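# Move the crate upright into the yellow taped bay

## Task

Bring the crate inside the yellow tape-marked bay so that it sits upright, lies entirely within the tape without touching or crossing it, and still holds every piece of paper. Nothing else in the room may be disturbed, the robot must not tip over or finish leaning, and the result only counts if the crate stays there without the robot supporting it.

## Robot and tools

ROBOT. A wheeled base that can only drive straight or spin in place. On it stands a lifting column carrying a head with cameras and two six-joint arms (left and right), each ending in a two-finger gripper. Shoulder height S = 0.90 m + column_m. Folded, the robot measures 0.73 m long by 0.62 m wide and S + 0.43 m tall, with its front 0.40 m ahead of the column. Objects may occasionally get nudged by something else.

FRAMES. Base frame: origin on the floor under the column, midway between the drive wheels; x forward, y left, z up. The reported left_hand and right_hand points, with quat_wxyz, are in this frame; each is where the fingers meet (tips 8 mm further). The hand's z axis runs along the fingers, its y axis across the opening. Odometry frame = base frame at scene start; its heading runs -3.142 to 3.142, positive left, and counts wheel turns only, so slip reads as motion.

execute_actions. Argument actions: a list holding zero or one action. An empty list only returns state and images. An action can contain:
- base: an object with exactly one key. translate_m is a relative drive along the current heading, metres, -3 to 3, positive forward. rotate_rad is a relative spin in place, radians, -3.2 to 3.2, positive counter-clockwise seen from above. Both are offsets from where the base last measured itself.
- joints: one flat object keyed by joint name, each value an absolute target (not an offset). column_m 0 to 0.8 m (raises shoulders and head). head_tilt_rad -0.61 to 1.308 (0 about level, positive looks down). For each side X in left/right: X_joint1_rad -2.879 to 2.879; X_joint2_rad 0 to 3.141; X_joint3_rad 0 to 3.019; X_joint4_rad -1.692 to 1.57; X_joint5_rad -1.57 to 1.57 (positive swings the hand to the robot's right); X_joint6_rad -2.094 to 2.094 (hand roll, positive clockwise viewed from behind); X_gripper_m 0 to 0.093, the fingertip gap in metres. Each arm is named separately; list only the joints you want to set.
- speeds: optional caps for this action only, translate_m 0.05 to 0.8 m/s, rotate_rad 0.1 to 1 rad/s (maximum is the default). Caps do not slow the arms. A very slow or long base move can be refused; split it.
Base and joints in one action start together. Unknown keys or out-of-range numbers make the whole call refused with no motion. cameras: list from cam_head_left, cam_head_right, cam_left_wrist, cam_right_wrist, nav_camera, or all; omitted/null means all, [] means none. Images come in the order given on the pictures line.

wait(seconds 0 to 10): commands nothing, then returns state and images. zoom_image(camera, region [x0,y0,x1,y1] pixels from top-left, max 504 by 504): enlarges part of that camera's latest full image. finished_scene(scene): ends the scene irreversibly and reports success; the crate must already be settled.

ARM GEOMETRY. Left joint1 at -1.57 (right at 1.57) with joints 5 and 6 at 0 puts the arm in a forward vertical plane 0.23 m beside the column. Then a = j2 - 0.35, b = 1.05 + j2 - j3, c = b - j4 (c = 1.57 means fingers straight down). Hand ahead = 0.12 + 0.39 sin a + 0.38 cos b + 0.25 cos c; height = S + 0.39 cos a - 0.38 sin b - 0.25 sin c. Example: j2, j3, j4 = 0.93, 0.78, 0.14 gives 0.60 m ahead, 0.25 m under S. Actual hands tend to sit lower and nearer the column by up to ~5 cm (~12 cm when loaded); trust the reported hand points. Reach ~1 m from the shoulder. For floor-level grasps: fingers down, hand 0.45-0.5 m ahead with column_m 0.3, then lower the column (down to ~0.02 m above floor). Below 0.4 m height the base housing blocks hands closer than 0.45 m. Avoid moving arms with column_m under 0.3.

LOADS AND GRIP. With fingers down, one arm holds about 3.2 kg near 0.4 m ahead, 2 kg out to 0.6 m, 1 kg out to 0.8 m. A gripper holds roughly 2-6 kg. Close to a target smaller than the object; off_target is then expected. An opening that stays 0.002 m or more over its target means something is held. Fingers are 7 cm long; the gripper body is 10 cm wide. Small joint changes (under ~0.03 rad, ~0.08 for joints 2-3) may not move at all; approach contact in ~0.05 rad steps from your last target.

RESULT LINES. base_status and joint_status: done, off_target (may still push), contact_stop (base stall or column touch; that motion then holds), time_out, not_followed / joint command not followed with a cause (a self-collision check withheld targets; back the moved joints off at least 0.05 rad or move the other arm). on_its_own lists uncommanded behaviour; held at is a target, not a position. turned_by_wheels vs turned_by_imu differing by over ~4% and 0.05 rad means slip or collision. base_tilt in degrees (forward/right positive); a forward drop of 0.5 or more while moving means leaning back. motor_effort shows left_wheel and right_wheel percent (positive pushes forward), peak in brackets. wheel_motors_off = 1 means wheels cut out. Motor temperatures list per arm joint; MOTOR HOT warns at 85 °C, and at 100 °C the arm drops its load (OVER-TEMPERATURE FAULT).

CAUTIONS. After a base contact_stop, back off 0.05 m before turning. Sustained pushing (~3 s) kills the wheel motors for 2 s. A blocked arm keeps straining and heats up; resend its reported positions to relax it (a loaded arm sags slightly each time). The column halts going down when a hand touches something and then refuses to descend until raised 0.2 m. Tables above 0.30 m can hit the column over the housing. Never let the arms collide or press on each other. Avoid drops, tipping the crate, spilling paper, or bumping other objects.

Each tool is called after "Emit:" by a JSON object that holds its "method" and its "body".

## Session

Emit:
{"method": "execute_actions", "body": {"actions": []}}

Scene clock: 0.00 s.
Motor temperatures (°C, as the motors report them): left_arm=[27 27 25 27 24 27] | right_arm=[26 29 25 27 27 28]
base_odometry: x=+0.000 y=+0.000 heading=+0.000 (m, m, rad; odometry frame)
turned_by_wheels: +0.000 (rad since the last result)
turned_by_imu: +0.000 (rad since the last result)
base_tilt: forward=-0.1 right=+0.3 (deg)
base_status: not commanded
joint_positions: column_m=+0.552 head_tilt_rad=+0.879 left_joint1_rad=-1.586 left_joint2_rad=+0.901 left_joint3_rad=+0.407 left_joint4_rad=-0.957 left_joint5_rad=-0.050 left_joint6_rad=+0.079 left_gripper_m=+0.095 right_joint1_rad=+1.566 right_joint2_rad=+0.878 right_joint3_rad=+0.423 right_joint4_rad=-0.919 right_joint5_rad=-0.028 right_joint6_rad=-0.032 right_gripper_m=+0.094
joint_status: not commanded
wheel_motors_off: 0
motor_effort: left_wheel=+1 right_wheel=+1 (%)
left_hand: x=+0.1414 y=+0.2300 z=+1.2523 quat_wxyz=(+0.447, -0.053, -0.893, -0.001) (m; base frame)
right_hand: x=+0.1603 y=-0.2218 z=+1.2429 quat_wxyz=(+0.412, +0.007, -0.911, -0.018) (m; base frame)
pictures: cam_head_left, cam_head_right, cam_left_wrist, cam_right_wrist, nav_camera
Images, in order (width x height): cam_head_left 672x504, cam_head_right 672x504, cam_left_wrist 504x504, cam_right_wrist 504x504, nav_camera 672x504.

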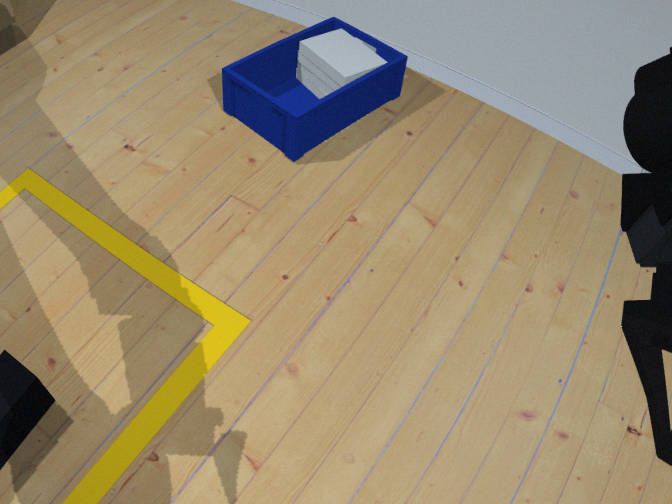

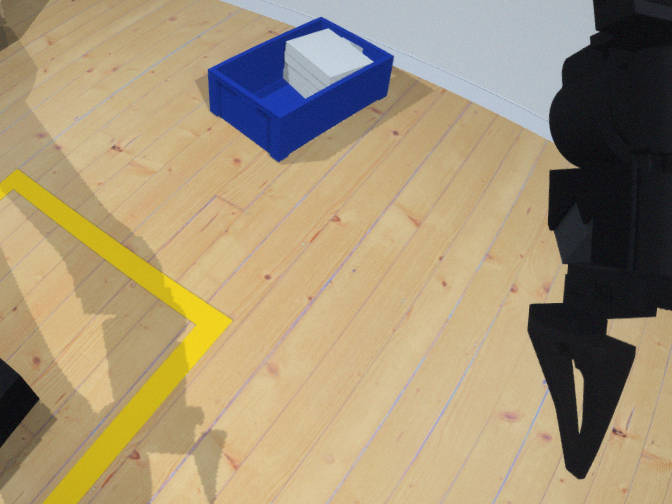

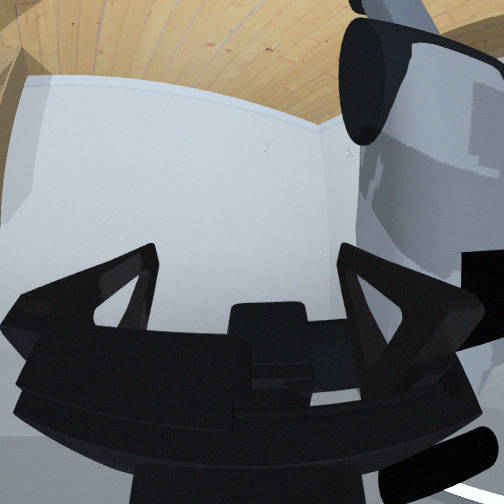

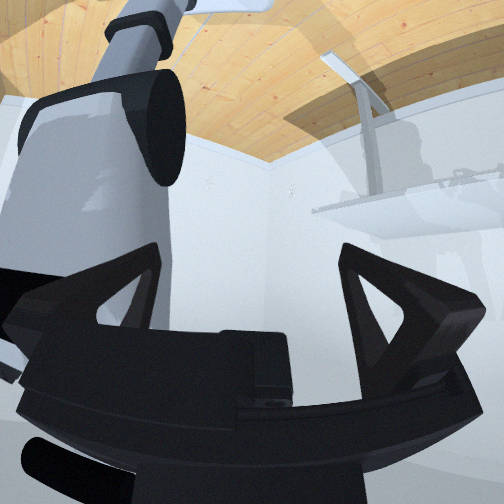

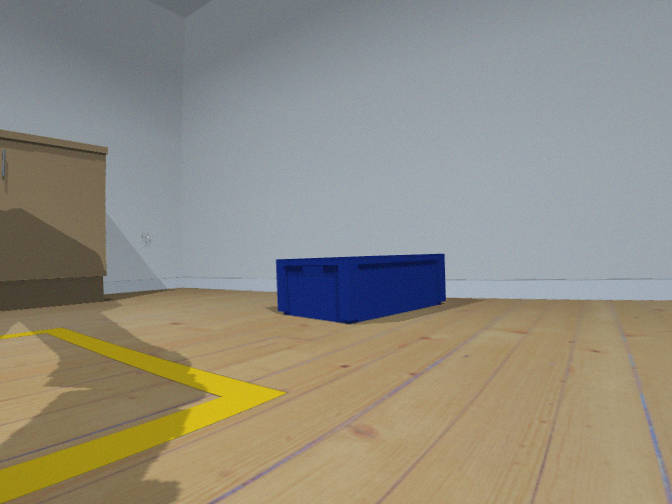

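Emit:
{"method": "execute_actions", "body": {"actions": [{"base":{"rotate_rad":1.0},"joints":{"head_tilt_rad":0.85}}], "cameras": ["cam_head_left","nav_camera"]}}

Scene clock: 5.80 s.
Motor temperatures (°C, as the motors report them): left_arm=[27 27 25 27 24 27] | right_arm=[26 29 25 27 27 28]
base_odometry: x=+0.000 y=+0.000 heading=+0.999 (m, m, rad; odometry frame)
turned_by_wheels: +0.999 (rad since the last result)
turned_by_imu: +0.988 (rad since the last result)
base_tilt: forward=-0.1 right=+0.3 (deg)
base_status: done
joint_positions: column_m=+0.552 head_tilt_rad=+0.865 left_joint1_rad=-1.586 left_joint2_rad=+0.901 left_joint3_rad=+0.407 left_joint4_rad=-0.957 left_joint5_rad=-0.050 left_joint6_rad=+0.079 left_gripper_m=+0.095 right_joint1_rad=+1.566 right_joint2_rad=+0.878 right_joint3_rad=+0.423 right_joint4_rad=-0.919 right_joint5_rad=-0.028 right_joint6_rad=-0.032 right_gripper_m=+0.094
joint_status: all done
wheel_motors_off: 0
motor_effort: left_wheel=-5(46) right_wheel=+4(32) (%)
left_hand: x=+0.1414 y=+0.2300 z=+1.2523 quat_wxyz=(+0.447, -0.053, -0.893, -0.001) (m; base frame)
right_hand: x=+0.1603 y=-0.2218 z=+1.2429 quat_wxyz=(+0.412, +0.007, -0.911, -0.018) (m; base frame)
pictures: cam_head_left, nav_camera
Images, in order (width x height): cam_head_left 672x504, nav_camera 672x504.

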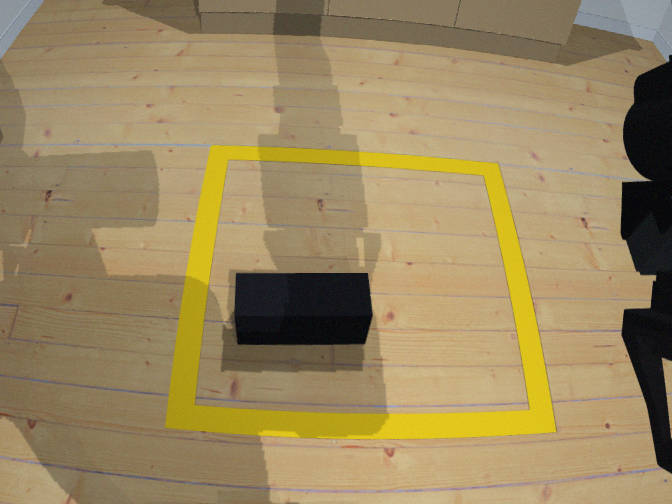

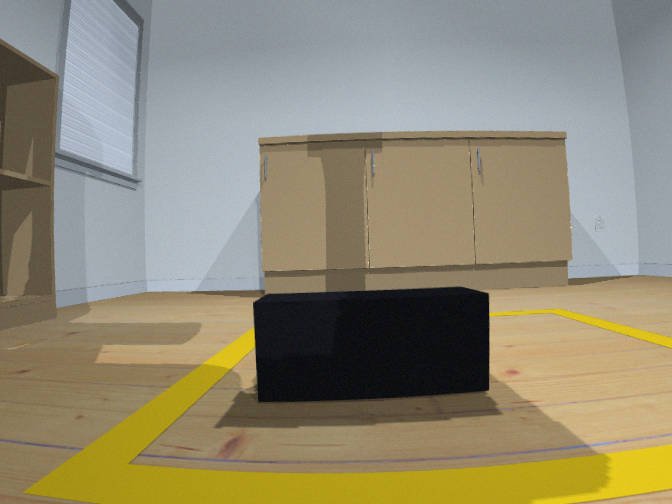

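Emit:
{"method": "execute_actions", "body": {"actions": [{"base":{"rotate_rad":-0.65}}], "cameras": []}}

Emit:
{"method": "execute_actions", "body": {"actions": [{"base":{"translate_m":0.9},"joints":{"head_tilt_rad":1.05}}], "cameras": ["cam_head_left","nav_camera"]}}

Scene clock: 28.20 s.
Motor temperatures (°C, as the motors report them): left_arm=[27 27 25 27 24 27] | right_arm=[26 29 25 27 27 28]
base_odometry: x=+0.000 y=+0.000 heading=+0.350 (m, m, rad; odometry frame)
turned_by_wheels: -0.649 (rad since the last result)
turned_by_imu: -0.645 (rad since the last result)
base_tilt: forward=-0.1 right=+0.3 (deg)
base_status: done
joint_positions: column_m=+0.552 head_tilt_rad=+0.865 left_joint1_rad=-1.586 left_joint2_rad=+0.901 left_joint3_rad=+0.407 left_joint4_rad=-0.957 left_joint5_rad=-0.050 left_joint6_rad=+0.079 left_gripper_m=+0.095 right_joint1_rad=+1.566 right_joint2_rad=+0.878 right_joint3_rad=+0.423 right_joint4_rad=-0.919 right_joint5_rad=-0.028 right_joint6_rad=-0.032 right_gripper_m=+0.094
joint_status: not commanded
wheel_motors_off: 0
motor_effort: left_wheel=+4(26) right_wheel=-3(22) (%)
left_hand: x=+0.1414 y=+0.2300 z=+1.2523 quat_wxyz=(+0.447, -0.053, -0.893, -0.001) (m; base frame)
right_hand: x=+0.1603 y=-0.2218 z=+1.2429 quat_wxyz=(+0.412, +0.007, -0.911, -0.018) (m; base frame)
pictures: none
No camera images: the call's "cameras" was empty. Leave "cameras" out to get every camera's image.

Scene clock: 31.37 s.
Motor temperatures (°C, as the motors report them): left_arm=[27 27 25 27 24 27] | right_arm=[26 29 25 27 27 28]
base_odometry: x=+0.845 y=+0.309 heading=+0.351 (m, m, rad; odometry frame)
turned_by_wheels: +0.001 (rad since the last result)
turned_by_imu: -0.002 (rad since the last result)
base_tilt: forward=-0.1 right=+0.3 (deg)
base_status: done
joint_positions: column_m=+0.552 head_tilt_rad=+1.050 left_joint1_rad=-1.586 left_joint2_rad=+0.901 left_joint3_rad=+0.409 left_joint4_rad=-0.957 left_joint5_rad=-0.050 left_joint6_rad=+0.079 left_gripper_m=+0.095 right_joint1_rad=+1.566 right_joint2_rad=+0.878 right_joint3_rad=+0.425 right_joint4_rad=-0.919 right_joint5_rad=-0.028 right_joint6_rad=-0.032 right_gripper_m=+0.094
joint_status: all done
wheel_motors_off: 0
motor_effort: left_wheel=+1(57) right_wheel=-1(37) (%)
left_hand: x=+0.1424 y=+0.2299 z=+1.2519 quat_wxyz=(+0.446, -0.053, -0.893, -0.001) (m; base frame)
right_hand: x=+0.1614 y=-0.2218 z=+1.2426 quat_wxyz=(+0.411, +0.007, -0.911, -0.018) (m; base frame)
pictures: cam_head_left, nav_camera
Images, in order (width x height): cam_head_left 672x504, nav_camera 672x504.

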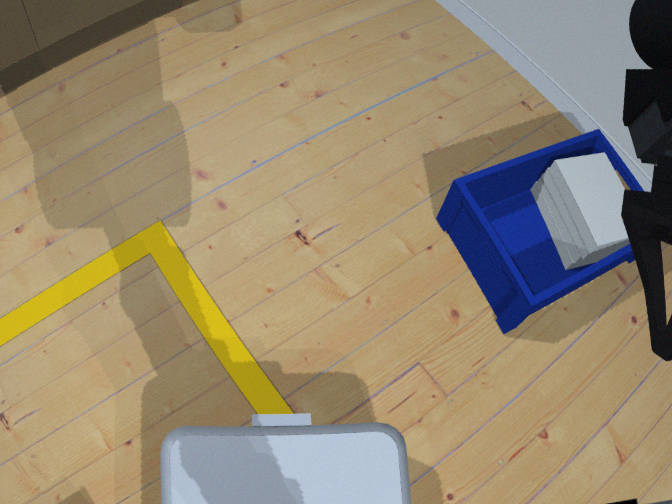

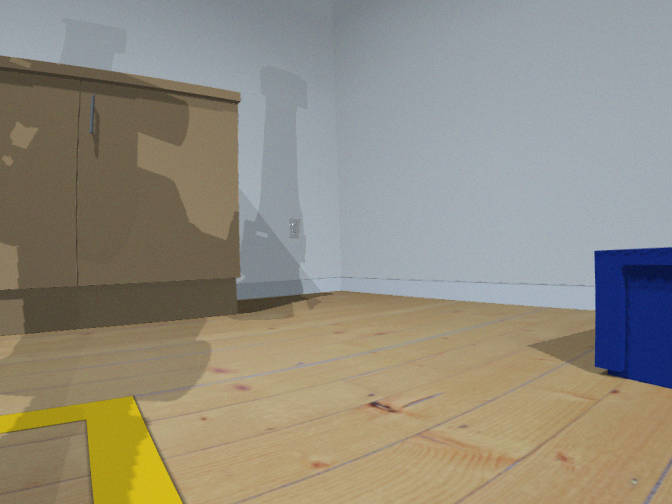

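Emit:
{"method": "execute_actions", "body": {"actions": [{"base":{"rotate_rad":0.15},"joints":{"column_m":0.45}}], "cameras": []}}

Emit:
{"method": "execute_actions", "body": {"actions": [{"base":{"translate_m":0.8},"joints":{"column_m":0.3}}], "cameras": []}}

Emit:
{"method": "execute_actions", "body": {"actions": [{"base":{"rotate_rad":-1.4},"joints":{"right_joint1_rad":1.57,"right_joint2_rad":2.30,"right_joint3_rad":2.155,"right_joint4_rad":-0.375,"right_joint5_rad":0,"right_joint6_rad":-1.6,"head_tilt_rad":1.1}}], "cameras": ["cam_head_left","cam_right_wrist","nav_camera"]}}

Scene clock: 48.30 s.
Motor temperatures (°C, as the motors report them): left_arm=[27 27 25 27 24 27] | right_arm=[26 29 25 27 27 28]
base_odometry: x=+0.845 y=+0.309 heading=+0.500 (m, m, rad; odometry frame)
turned_by_wheels: +0.149 (rad since the last result)
turned_by_imu: +0.146 (rad since the last result)
base_tilt: forward=-0.1 right=+0.3 (deg)
base_status: done
joint_positions: column_m=+0.450 head_tilt_rad=+1.050 left_joint1_rad=-1.586 left_joint2_rad=+0.901 left_joint3_rad=+0.409 left_joint4_rad=-0.957 left_joint5_rad=-0.050 left_joint6_rad=+0.079 left_gripper_m=+0.095 right_joint1_rad=+1.566 right_joint2_rad=+0.878 right_joint3_rad=+0.425 right_joint4_rad=-0.919 right_joint5_rad=-0.028 right_joint6_rad=-0.032 right_gripper_m=+0.094
joint_status: all done
wheel_motors_off: 0
motor_effort: left_wheel=-2(50) right_wheel=+3(26) (%)
left_hand: x=+0.1424 y=+0.2299 z=+1.1498 quat_wxyz=(+0.446, -0.053, -0.893, -0.001) (m; base frame)
right_hand: x=+0.1614 y=-0.2218 z=+1.1405 quat_wxyz=(+0.411, +0.007, -0.911, -0.018) (m; base frame)
pictures: none
No camera images: the call's "cameras" was empty. Leave "cameras" out to get every camera's image.

Scene clock: 51.40 s.
Motor temperatures (°C, as the motors report them): left_arm=[27 27 25 27 24 27] | right_arm=[26 29 25 27 27 28]
base_odometry: x=+1.547 y=+0.693 heading=+0.500 (m, m, rad; odometry frame)
turned_by_wheels: +0.000 (rad since the last result)
turned_by_imu: -0.003 (rad since the last result)
base_tilt: forward=-0.1 right=+0.3 (deg)
base_status: done
joint_positions: column_m=+0.300 head_tilt_rad=+1.050 left_joint1_rad=-1.586 left_joint2_rad=+0.901 left_joint3_rad=+0.409 left_joint4_rad=-0.957 left_joint5_rad=-0.050 left_joint6_rad=+0.079 left_gripper_m=+0.095 right_joint1_rad=+1.566 right_joint2_rad=+0.878 right_joint3_rad=+0.425 right_joint4_rad=-0.919 right_joint5_rad=-0.028 right_joint6_rad=-0.032 right_gripper_m=+0.094
joint_status: all done
wheel_motors_off: 0
motor_effort: left_wheel=+0(48) right_wheel=+0(34) (%)
left_hand: x=+0.1425 y=+0.2299 z=+0.9998 quat_wxyz=(+0.446, -0.053, -0.893, -0.001) (m; base frame)
right_hand: x=+0.1616 y=-0.2218 z=+0.9904 quat_wxyz=(+0.411, +0.007, -0.911, -0.018) (m; base frame)
pictures: none
No camera images: the call's "cameras" was empty. Leave "cameras" out to get every camera's image.

Scene clock: 54.37 s.
Motor temperatures (°C, as the motors report them): left_arm=[27 27 25 27 24 27] | right_arm=[26 30 26 27 27 28]
base_odometry: x=+1.547 y=+0.693 heading=-0.899 (m, m, rad; odometry frame)
turned_by_wheels: -1.399 (rad since the last result)
turned_by_imu: -1.386 (rad since the last result)
base_tilt: forward=-0.1 right=+0.3 (deg)
base_status: done
joint_positions: column_m=+0.300 head_tilt_rad=+1.099 left_joint1_rad=-1.586 left_joint2_rad=+0.901 left_joint3_rad=+0.409 left_joint4_rad=-0.957 left_joint5_rad=-0.050 left_joint6_rad=+0.079 left_gripper_m=+0.095 right_joint1_rad=+1.565 right_joint2_rad=+2.292 right_joint3_rad=+2.153 right_joint4_rad=-0.376 right_joint5_rad=-0.003 right_joint6_rad=-1.589 right_gripper_m=+0.094
joint_status: all done
wheel_motors_off: 0
motor_effort: left_wheel=+5(35) right_wheel=-4(40) (%)
left_hand: x=+0.1425 y=+0.2299 z=+0.9998 quat_wxyz=(+0.446, -0.053, -0.893, -0.001) (m; base frame)
right_hand: x=+0.6266 y=-0.2303 z=+0.4611 quat_wxyz=(-0.002, +0.713, -0.702, +0.003) (m; base frame)
pictures: cam_head_left, cam_right_wrist, nav_camera
Images, in order (width x height): cam_head_left 672x504, cam_right_wrist 504x504, nav_camera 672x504.

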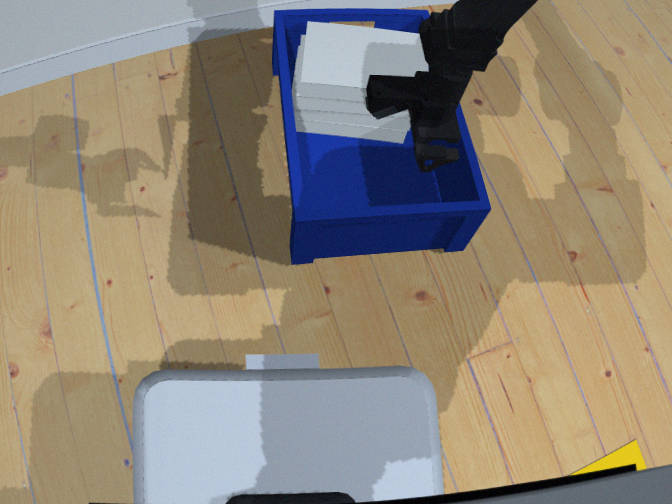

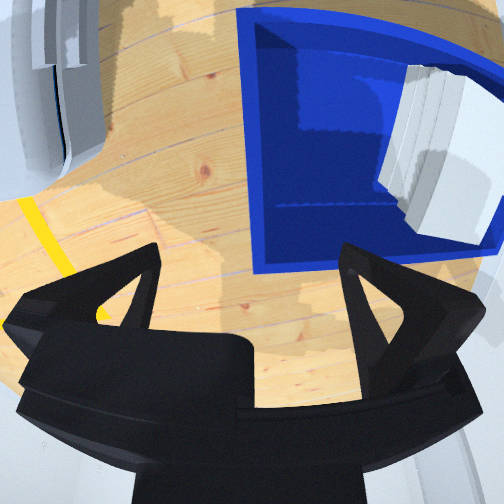

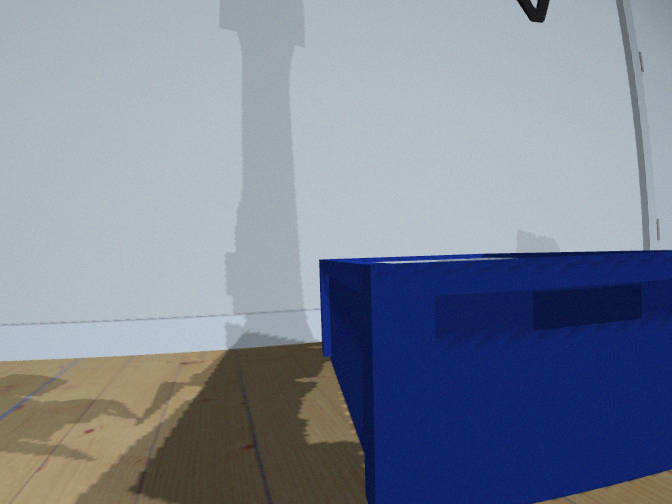

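Well centred. Lowering onto the wall.

Emit:
{"method": "execute_actions", "body": {"actions": [{"joints":{"column_m":0.012,"right_joint6_rad":-1.67,"head_tilt_rad":0.9}}], "cameras": ["cam_right_wrist","nav_camera"]}}

Scene clock: 62.20 s.
Motor temperatures (°C, as the motors report them): left_arm=[27 27 25 27 24 27] | right_arm=[26 31 26 27 27 28]
base_odometry: x=+1.547 y=+0.693 heading=-0.899 (m, m, rad; odometry frame)
turned_by_wheels: +0.000 (rad since the last result)
turned_by_imu: -0.001 (rad since the last result)
base_tilt: forward=-0.1 right=+0.3 (deg)
base_status: not commanded
joint_positions: column_m=+0.012 head_tilt_rad=+0.915 left_joint1_rad=-1.586 left_joint2_rad=+0.901 left_joint3_rad=+0.409 left_joint4_rad=-0.957 left_joint5_rad=-0.050 left_joint6_rad=+0.079 left_gripper_m=+0.095 right_joint1_rad=+1.565 right_joint2_rad=+2.292 right_joint3_rad=+2.153 right_joint4_rad=-0.376 right_joint5_rad=-0.003 right_joint6_rad=-1.659 right_gripper_m=+0.094
joint_status: all done
wheel_motors_off: 0
motor_effort: left_wheel=+8(8) right_wheel=-6(6) (%)
left_hand: x=+0.1425 y=+0.2299 z=+0.7118 quat_wxyz=(+0.446, -0.053, -0.893, -0.001) (m; base frame)
right_hand: x=+0.6266 y=-0.2303 z=+0.1731 quat_wxyz=(-0.002, +0.737, -0.676, +0.003) (m; base frame)
pictures: cam_right_wrist, nav_camera
Images, in order (width x height): cam_right_wrist 504x504, nav_camera 672x504.

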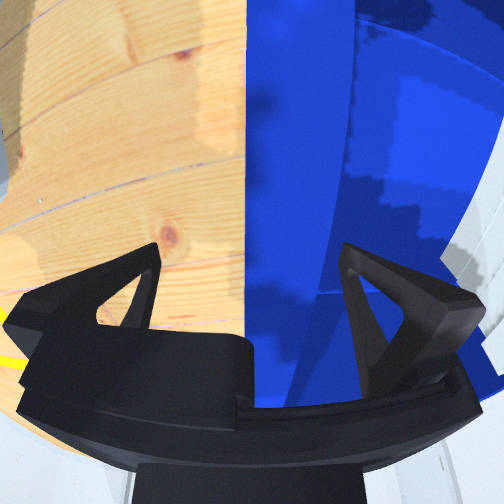

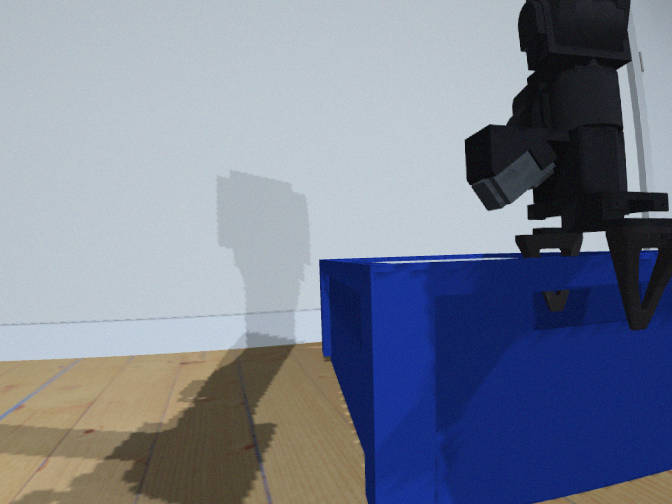

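Emit:
{"method": "execute_actions", "body": {"actions": [{"joints":{"right_gripper_m":0.0}}], "cameras": []}}

Emit:
{"method": "execute_actions", "body": {"actions": [{"base":{"translate_m":-0.5},"speeds":{"translate_m":0.15}}], "cameras": ["cam_head_left","cam_left_wrist"]}}

Scene clock: 66.60 s.
Motor temperatures (°C, as the motors report them): left_arm=[27 27 25 27 24 27] | right_arm=[26 31 26 27 27 28]
base_odometry: x=+1.547 y=+0.693 heading=-0.899 (m, m, rad; odometry frame)
turned_by_wheels: +0.000 (rad since the last result)
turned_by_imu: -0.001 (rad since the last result)
base_tilt: forward=-0.1 right=+0.3 (deg)
base_status: not commanded
joint_positions: column_m=+0.012 head_tilt_rad=+0.915 left_joint1_rad=-1.586 left_joint2_rad=+0.901 left_joint3_rad=+0.409 left_joint4_rad=-0.957 left_joint5_rad=-0.050 left_joint6_rad=+0.079 left_gripper_m=+0.095 right_joint1_rad=+1.565 right_joint2_rad=+2.291 right_joint3_rad=+2.160 right_joint4_rad=-0.366 right_joint5_rad=-0.003 right_joint6_rad=-1.653 right_gripper_m=+0.019
joint_status: right_gripper_m off_target (ended at +0.019, target +0.000)
wheel_motors_off: 0
motor_effort: left_wheel=+10(10) right_wheel=-10(11) (%)
left_hand: x=+0.1425 y=+0.2299 z=+0.7118 quat_wxyz=(+0.446, -0.053, -0.893, -0.001) (m; base frame)
right_hand: x=+0.6345 y=-0.2299 z=+0.1749 quat_wxyz=(-0.008, +0.735, -0.678, +0.010) (m; base frame)
pictures: none
No camera images: the call's "cameras" was empty. Leave "cameras" out to get every camera's image.

Scene clock: 70.63 s.
Motor temperatures (°C, as the motors report them): left_arm=[27 27 25 27 24 27] | right_arm=[26 32 26 27 27 28]
base_odometry: x=+1.236 y=+1.084 heading=-0.899 (m, m, rad; odometry frame)
turned_by_wheels: +0.000 (rad since the last result)
turned_by_imu: +0.000 (rad since the last result)
base_tilt: forward=+0.0 right=+0.3 (deg)
base_status: done
joint_positions: column_m=+0.012 head_tilt_rad=+0.914 left_joint1_rad=-1.586 left_joint2_rad=+0.900 left_joint3_rad=+0.407 left_joint4_rad=-0.957 left_joint5_rad=-0.050 left_joint6_rad=+0.079 left_gripper_m=+0.095 right_joint1_rad=+1.565 right_joint2_rad=+2.309 right_joint3_rad=+2.216 right_joint4_rad=-0.299 right_joint5_rad=-0.002 right_joint6_rad=-1.649 right_gripper_m=+0.020
joint_status: not commanded
wheel_motors_off: 0
motor_effort: left_wheel=-2(41) right_wheel=-1(48) (%)
left_hand: x=+0.1417 y=+0.2300 z=+0.7122 quat_wxyz=(+0.447, -0.053, -0.893, -0.001) (m; base frame)
right_hand: x=+0.6711 y=-0.2302 z=+0.1763 quat_wxyz=(-0.044, +0.732, -0.678, +0.049) (m; base frame)
pictures: cam_head_left, cam_left_wrist
Images, in order (width x height): cam_head_left 672x504, cam_left_wrist 504x504.

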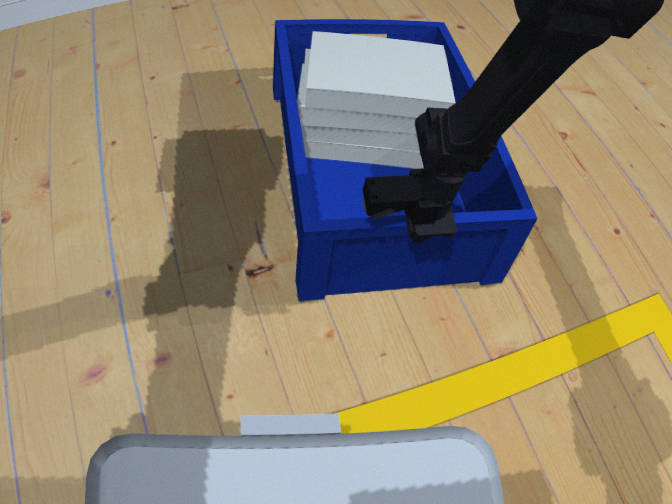

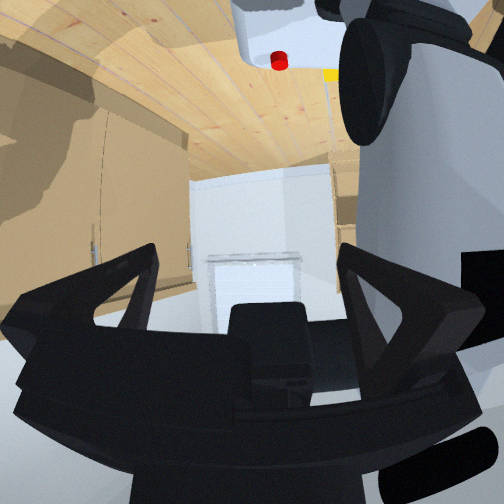

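Emit:
{"method": "execute_actions", "body": {"actions": [{"base":{"rotate_rad":0.29},"speeds":{"rotate_rad":0.15},"joints":{"right_joint6_rad":-1.35}}], "cameras": ["cam_head_left"]}}

Scene clock: 81.07 s.
Motor temperatures (°C, as the motors report them): left_arm=[27 27 25 27 24 27] | right_arm=[26 33 26 27 28 28]
base_odometry: x=+1.236 y=+1.084 heading=-0.618 (m, m, rad; odometry frame)
turned_by_wheels: +0.282 (rad since the last result)
turned_by_imu: +0.275 (rad since the last result)
base_tilt: forward=-0.1 right=+0.2 (deg)
base_status: rotate_rad off_target (by the wheels' count: +0.282 of +0.290)
joint_positions: column_m=+0.012 head_tilt_rad=+0.914 left_joint1_rad=-1.586 left_joint2_rad=+0.900 left_joint3_rad=+0.407 left_joint4_rad=-0.957 left_joint5_rad=-0.050 left_joint6_rad=+0.079 left_gripper_m=+0.095 right_joint1_rad=+1.391 right_joint2_rad=+2.308 right_joint3_rad=+2.123 right_joint4_rad=-0.406 right_joint5_rad=+0.054 right_joint6_rad=-1.424 right_gripper_m=+0.019
joint_status: right_joint6_rad time_out (moved +0.226 of +0.299)
wheel_motors_off: 0
on_its_own: right_joint6_rad reads -1.424 and still pushes toward -1.350 since a time_out
motor_effort: left_wheel=-11(32) right_wheel=+5(50) (%)
left_hand: x=+0.1417 y=+0.2300 z=+0.7122 quat_wxyz=(+0.447, -0.053, -0.893, -0.001) (m; base frame)
right_hand: x=+0.5815 y=-0.3967 z=+0.1765 quat_wxyz=(+0.094, +0.613, -0.782, +0.055) (m; base frame)
pictures: cam_head_left
Images, in order (width x height): cam_head_left 672x504.

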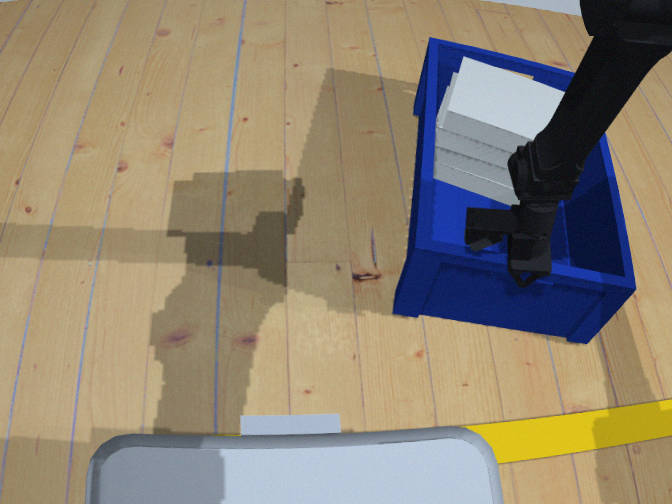

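Emit:
{"method": "execute_actions", "body": {"actions": [{"base":{"translate_m":-0.4},"speeds":{"translate_m":0.13}}], "cameras": ["cam_head_left","cam_left_wrist"]}}

Scene clock: 88.00 s.
Motor temperatures (°C, as the motors report them): left_arm=[27 27 25 27 24 27] | right_arm=[26 33 26 27 30 28]
base_odometry: x=+0.910 y=+1.316 heading=-0.616 (m, m, rad; odometry frame)
turned_by_wheels: +0.001 (rad since the last result)
turned_by_imu: +0.001 (rad since the last result)
base_tilt: forward=-0.1 right=+0.3 (deg)
base_status: done
joint_positions: column_m=+0.012 head_tilt_rad=+0.914 left_joint1_rad=-1.586 left_joint2_rad=+0.900 left_joint3_rad=+0.407 left_joint4_rad=-0.957 left_joint5_rad=-0.050 left_joint6_rad=+0.079 left_gripper_m=+0.095 right_joint1_rad=+1.515 right_joint2_rad=+2.308 right_joint3_rad=+2.213 right_joint4_rad=-0.314 right_joint5_rad=+0.023 right_joint6_rad=-1.373 right_gripper_m=+0.020
joint_status: not commanded
wheel_motors_off: 0
on_its_own: right_joint6_rad moved +0.050 to your old target -1.350
motor_effort: left_wheel=+0(57) right_wheel=-2(29) (%)
left_hand: x=+0.1417 y=+0.2300 z=+0.7122 quat_wxyz=(+0.447, -0.053, -0.893, -0.001) (m; base frame)
right_hand: x=+0.6652 y=-0.2815 z=+0.1773 quat_wxyz=(-0.021, +0.622, -0.780, +0.064) (m; base frame)
pictures: cam_head_left, cam_left_wrist
Images, in order (width x height): cam_head_left 672x504, cam_left_wrist 504x504.

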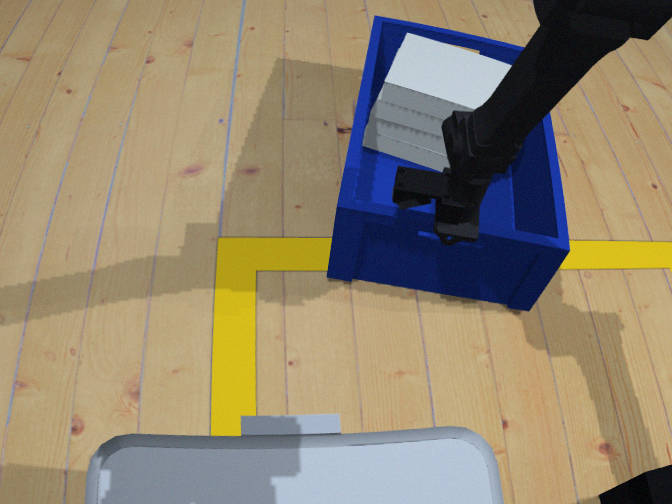

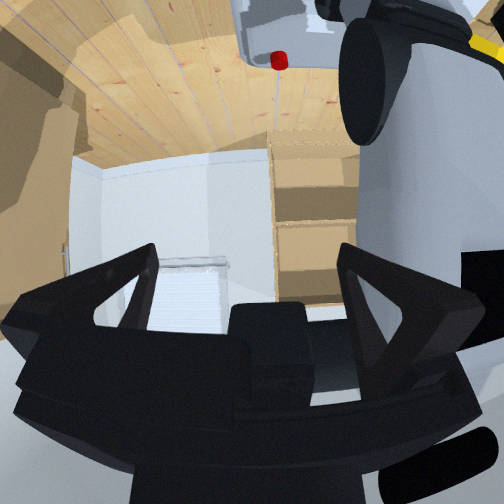

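Emit:
{"method": "execute_actions", "body": {"actions": [{"base":{"translate_m":-0.4},"speeds":{"translate_m":0.13},"joints":{"right_joint1_rad":1.62,"right_joint6_rad":-1.6,"head_tilt_rad":0.8}}], "cameras": ["cam_head_left","cam_left_wrist"]}}

Scene clock: 97.37 s.
Motor temperatures (°C, as the motors report them): left_arm=[27 27 25 27 24 27] | right_arm=[26 34 26 27 29 28]
base_odometry: x=+0.584 y=+1.547 heading=-0.616 (m, m, rad; odometry frame)
turned_by_wheels: +0.001 (rad since the last result)
turned_by_imu: +0.000 (rad since the last result)
base_tilt: forward=-0.1 right=+0.3 (deg)
base_status: done
joint_positions: column_m=+0.012 head_tilt_rad=+0.816 left_joint1_rad=-1.586 left_joint2_rad=+0.900 left_joint3_rad=+0.407 left_joint4_rad=-0.957 left_joint5_rad=-0.050 left_joint6_rad=+0.079 left_gripper_m=+0.095 right_joint1_rad=+1.554 right_joint2_rad=+2.308 right_joint3_rad=+2.216 right_joint4_rad=-0.300 right_joint5_rad=+0.021 right_joint6_rad=-1.530 right_gripper_m=+0.021
joint_status: right_joint1_rad time_out (moved +0.039 of +0.105); right_joint6_rad time_out (moved -0.156 of -0.227); the others done
wheel_motors_off: 0
on_its_own: right_joint1_rad reads +1.554 and still pushes toward +1.620 since a time_out; right_joint6_rad reads -1.530 and still pushes toward -1.600 since a time_out
motor_effort: left_wheel=-1(40) right_wheel=-1(35) (%)
left_hand: x=+0.1415 y=+0.2300 z=+0.7122 quat_wxyz=(+0.447, -0.053, -0.893, -0.001) (m; base frame)
right_hand: x=+0.6720 y=-0.2446 z=+0.1773 quat_wxyz=(-0.035, +0.688, -0.723, +0.059) (m; base frame)
pictures: cam_head_left, cam_left_wrist
Images, in order (width x height): cam_head_left 672x504, cam_left_wrist 504x504.

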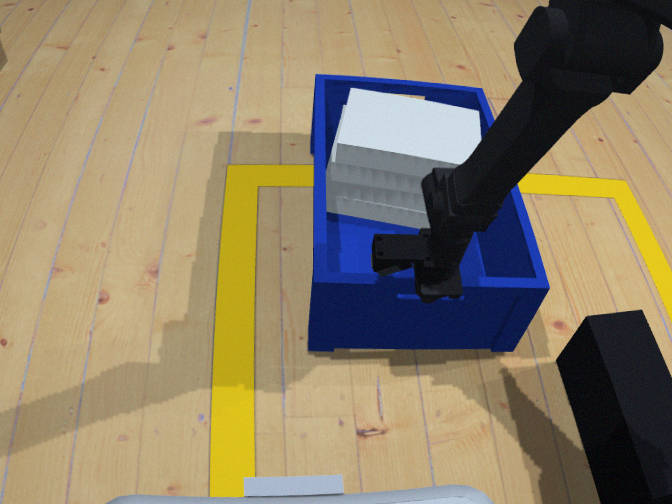

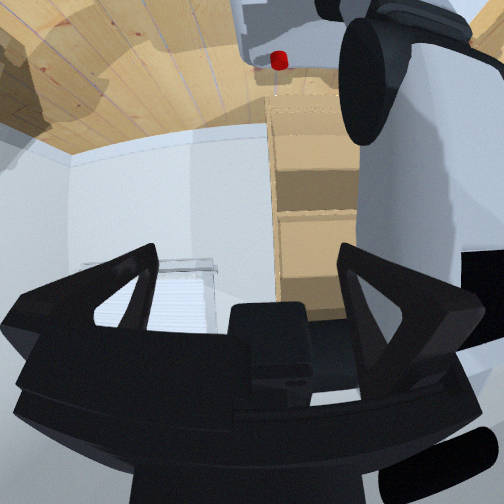

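Emit:
{"method": "execute_actions", "body": {"actions": [{"base":{"translate_m":-0.3},"speeds":{"translate_m":0.13},"joints":{"right_joint1_rad":1.59,"right_joint6_rad":-1.57}}], "cameras": ["cam_head_left","cam_left_wrist"]}}

Scene clock: 103.83 s.
Motor temperatures (°C, as the motors report them): left_arm=[27 27 25 27 24 27] | right_arm=[26 34 26 27 29 28]
base_odometry: x=+0.339 y=+1.720 heading=-0.615 (m, m, rad; odometry frame)
turned_by_wheels: +0.001 (rad since the last result)
turned_by_imu: +0.000 (rad since the last result)
base_tilt: forward=-0.1 right=+0.3 (deg)
base_status: done
joint_positions: column_m=+0.012 head_tilt_rad=+0.815 left_joint1_rad=-1.586 left_joint2_rad=+0.900 left_joint3_rad=+0.407 left_joint4_rad=-0.957 left_joint5_rad=-0.050 left_joint6_rad=+0.079 left_gripper_m=+0.095 right_joint1_rad=+1.558 right_joint2_rad=+2.308 right_joint3_rad=+2.218 right_joint4_rad=-0.295 right_joint5_rad=+0.014 right_joint6_rad=-1.561 right_gripper_m=+0.021
joint_status: all done
wheel_motors_off: 0
motor_effort: left_wheel=-1(39) right_wheel=-2(31) (%)
left_hand: x=+0.1415 y=+0.2300 z=+0.7122 quat_wxyz=(+0.447, -0.053, -0.893, -0.001) (m; base frame)
right_hand: x=+0.6737 y=-0.2398 z=+0.1774 quat_wxyz=(-0.040, +0.699, -0.711, +0.058) (m; base frame)
pictures: cam_head_left, cam_left_wrist
Images, in order (width x height): cam_head_left 672x504, cam_left_wrist 504x504.

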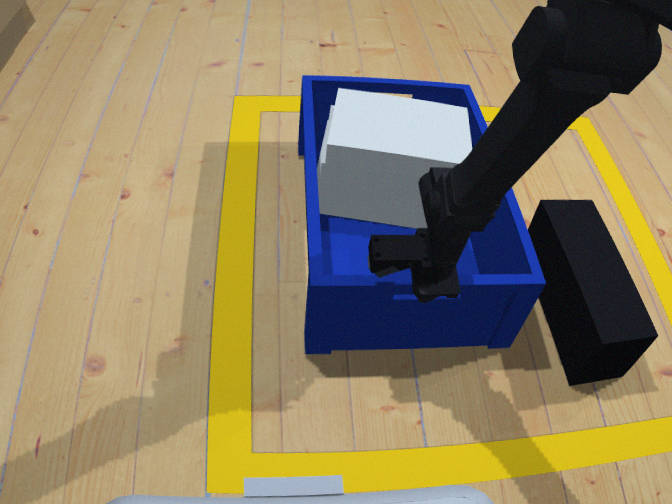

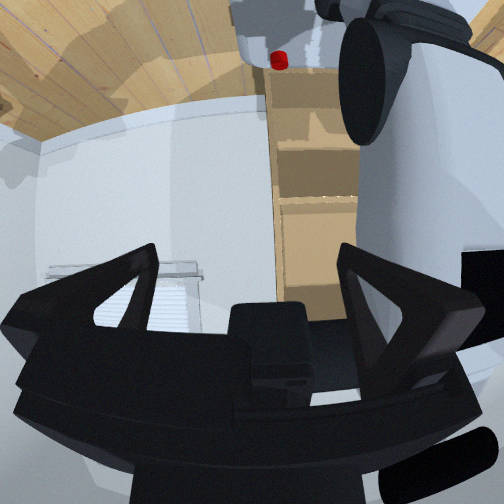

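Emit:
{"method": "execute_actions", "body": {"actions": [{"joints":{"right_gripper_m":0.06,"right_joint1_rad":1.558,"right_joint2_rad":2.308,"right_joint3_rad":2.218,"right_joint4_rad":-0.295}}], "cameras": []}}

Emit:
{"method": "execute_actions", "body": {"actions": [{"joints":{"column_m":0.15}}], "cameras": ["cam_head_left","nav_camera"]}}

Scene clock: 107.50 s.
Motor temperatures (°C, as the motors report them): left_arm=[27 27 25 27 24 27] | right_arm=[26 34 26 27 29 28]
base_odometry: x=+0.339 y=+1.720 heading=-0.615 (m, m, rad; odometry frame)
turned_by_wheels: +0.000 (rad since the last result)
turned_by_imu: -0.001 (rad since the last result)
base_tilt: forward=-0.1 right=+0.3 (deg)
base_status: not commanded
joint_positions: column_m=+0.012 head_tilt_rad=+0.815 left_joint1_rad=-1.586 left_joint2_rad=+0.900 left_joint3_rad=+0.407 left_joint4_rad=-0.957 left_joint5_rad=-0.050 left_joint6_rad=+0.079 left_gripper_m=+0.095 right_joint1_rad=+1.557 right_joint2_rad=+2.308 right_joint3_rad=+2.221 right_joint4_rad=-0.295 right_joint5_rad=+0.004 right_joint6_rad=-1.561 right_gripper_m=+0.060
joint_status: all done
wheel_motors_off: 0
motor_effort: left_wheel=-1(3) right_wheel=+0(2) (%)
left_hand: x=+0.1415 y=+0.2300 z=+0.7122 quat_wxyz=(+0.447, -0.053, -0.893, -0.001) (m; base frame)
right_hand: x=+0.6758 y=-0.2388 z=+0.1782 quat_wxyz=(-0.045, +0.700, -0.711, +0.055) (m; base frame)
pictures: none
No camera images: the call's "cameras" was empty. Leave "cameras" out to get every camera's image.

Scene clock: 109.93 s.
Motor temperatures (°C, as the motors report them): left_arm=[27 27 25 27 24 27] | right_arm=[26 34 26 27 29 28]
base_odometry: x=+0.339 y=+1.720 heading=-0.615 (m, m, rad; odometry frame)
turned_by_wheels: +0.000 (rad since the last result)
turned_by_imu: -0.001 (rad since the last result)
base_tilt: forward=-0.1 right=+0.3 (deg)
base_status: not commanded
joint_positions: column_m=+0.150 head_tilt_rad=+0.815 left_joint1_rad=-1.586 left_joint2_rad=+0.900 left_joint3_rad=+0.407 left_joint4_rad=-0.957 left_joint5_rad=-0.050 left_joint6_rad=+0.079 left_gripper_m=+0.095 right_joint1_rad=+1.557 right_joint2_rad=+2.308 right_joint3_rad=+2.221 right_joint4_rad=-0.295 right_joint5_rad=+0.004 right_joint6_rad=-1.561 right_gripper_m=+0.060
joint_status: all done
wheel_motors_off: 0
motor_effort: left_wheel=-1(1) right_wheel=+0(1) (%)
left_hand: x=+0.1415 y=+0.2300 z=+0.8501 quat_wxyz=(+0.447, -0.053, -0.893, -0.001) (m; base frame)
right_hand: x=+0.6758 y=-0.2388 z=+0.3161 quat_wxyz=(-0.045, +0.700, -0.711, +0.055) (m; base frame)
pictures: cam_head_left, nav_camera
Images, in order (width x height): cam_head_left 672x504, nav_camera 672x504.

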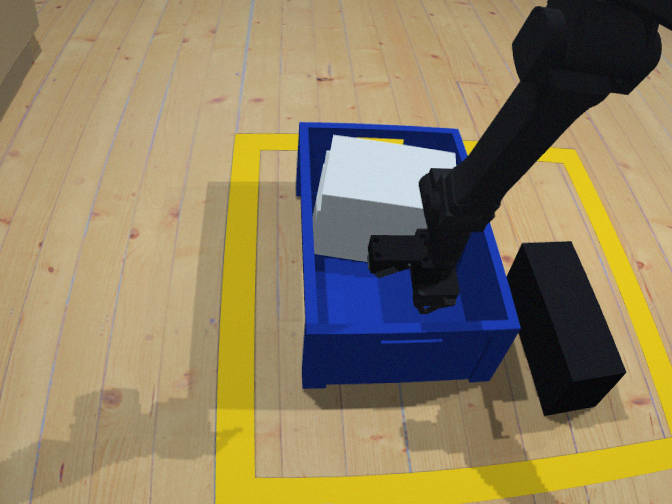

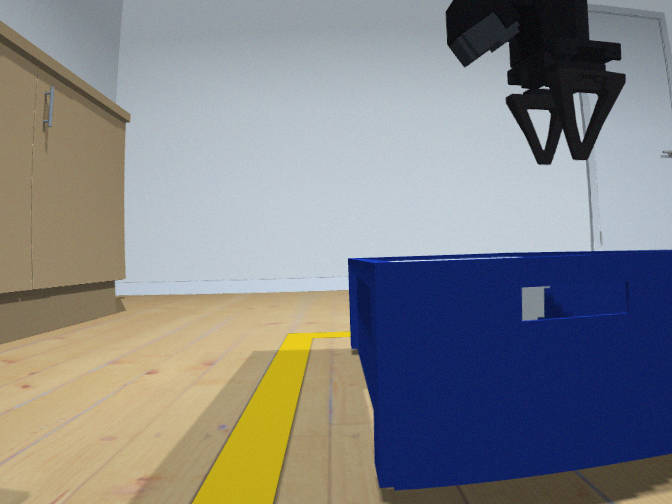

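Emit:
{"method": "finished_scene", "body": {"scene": 2}}

The scene is finished: the task was done.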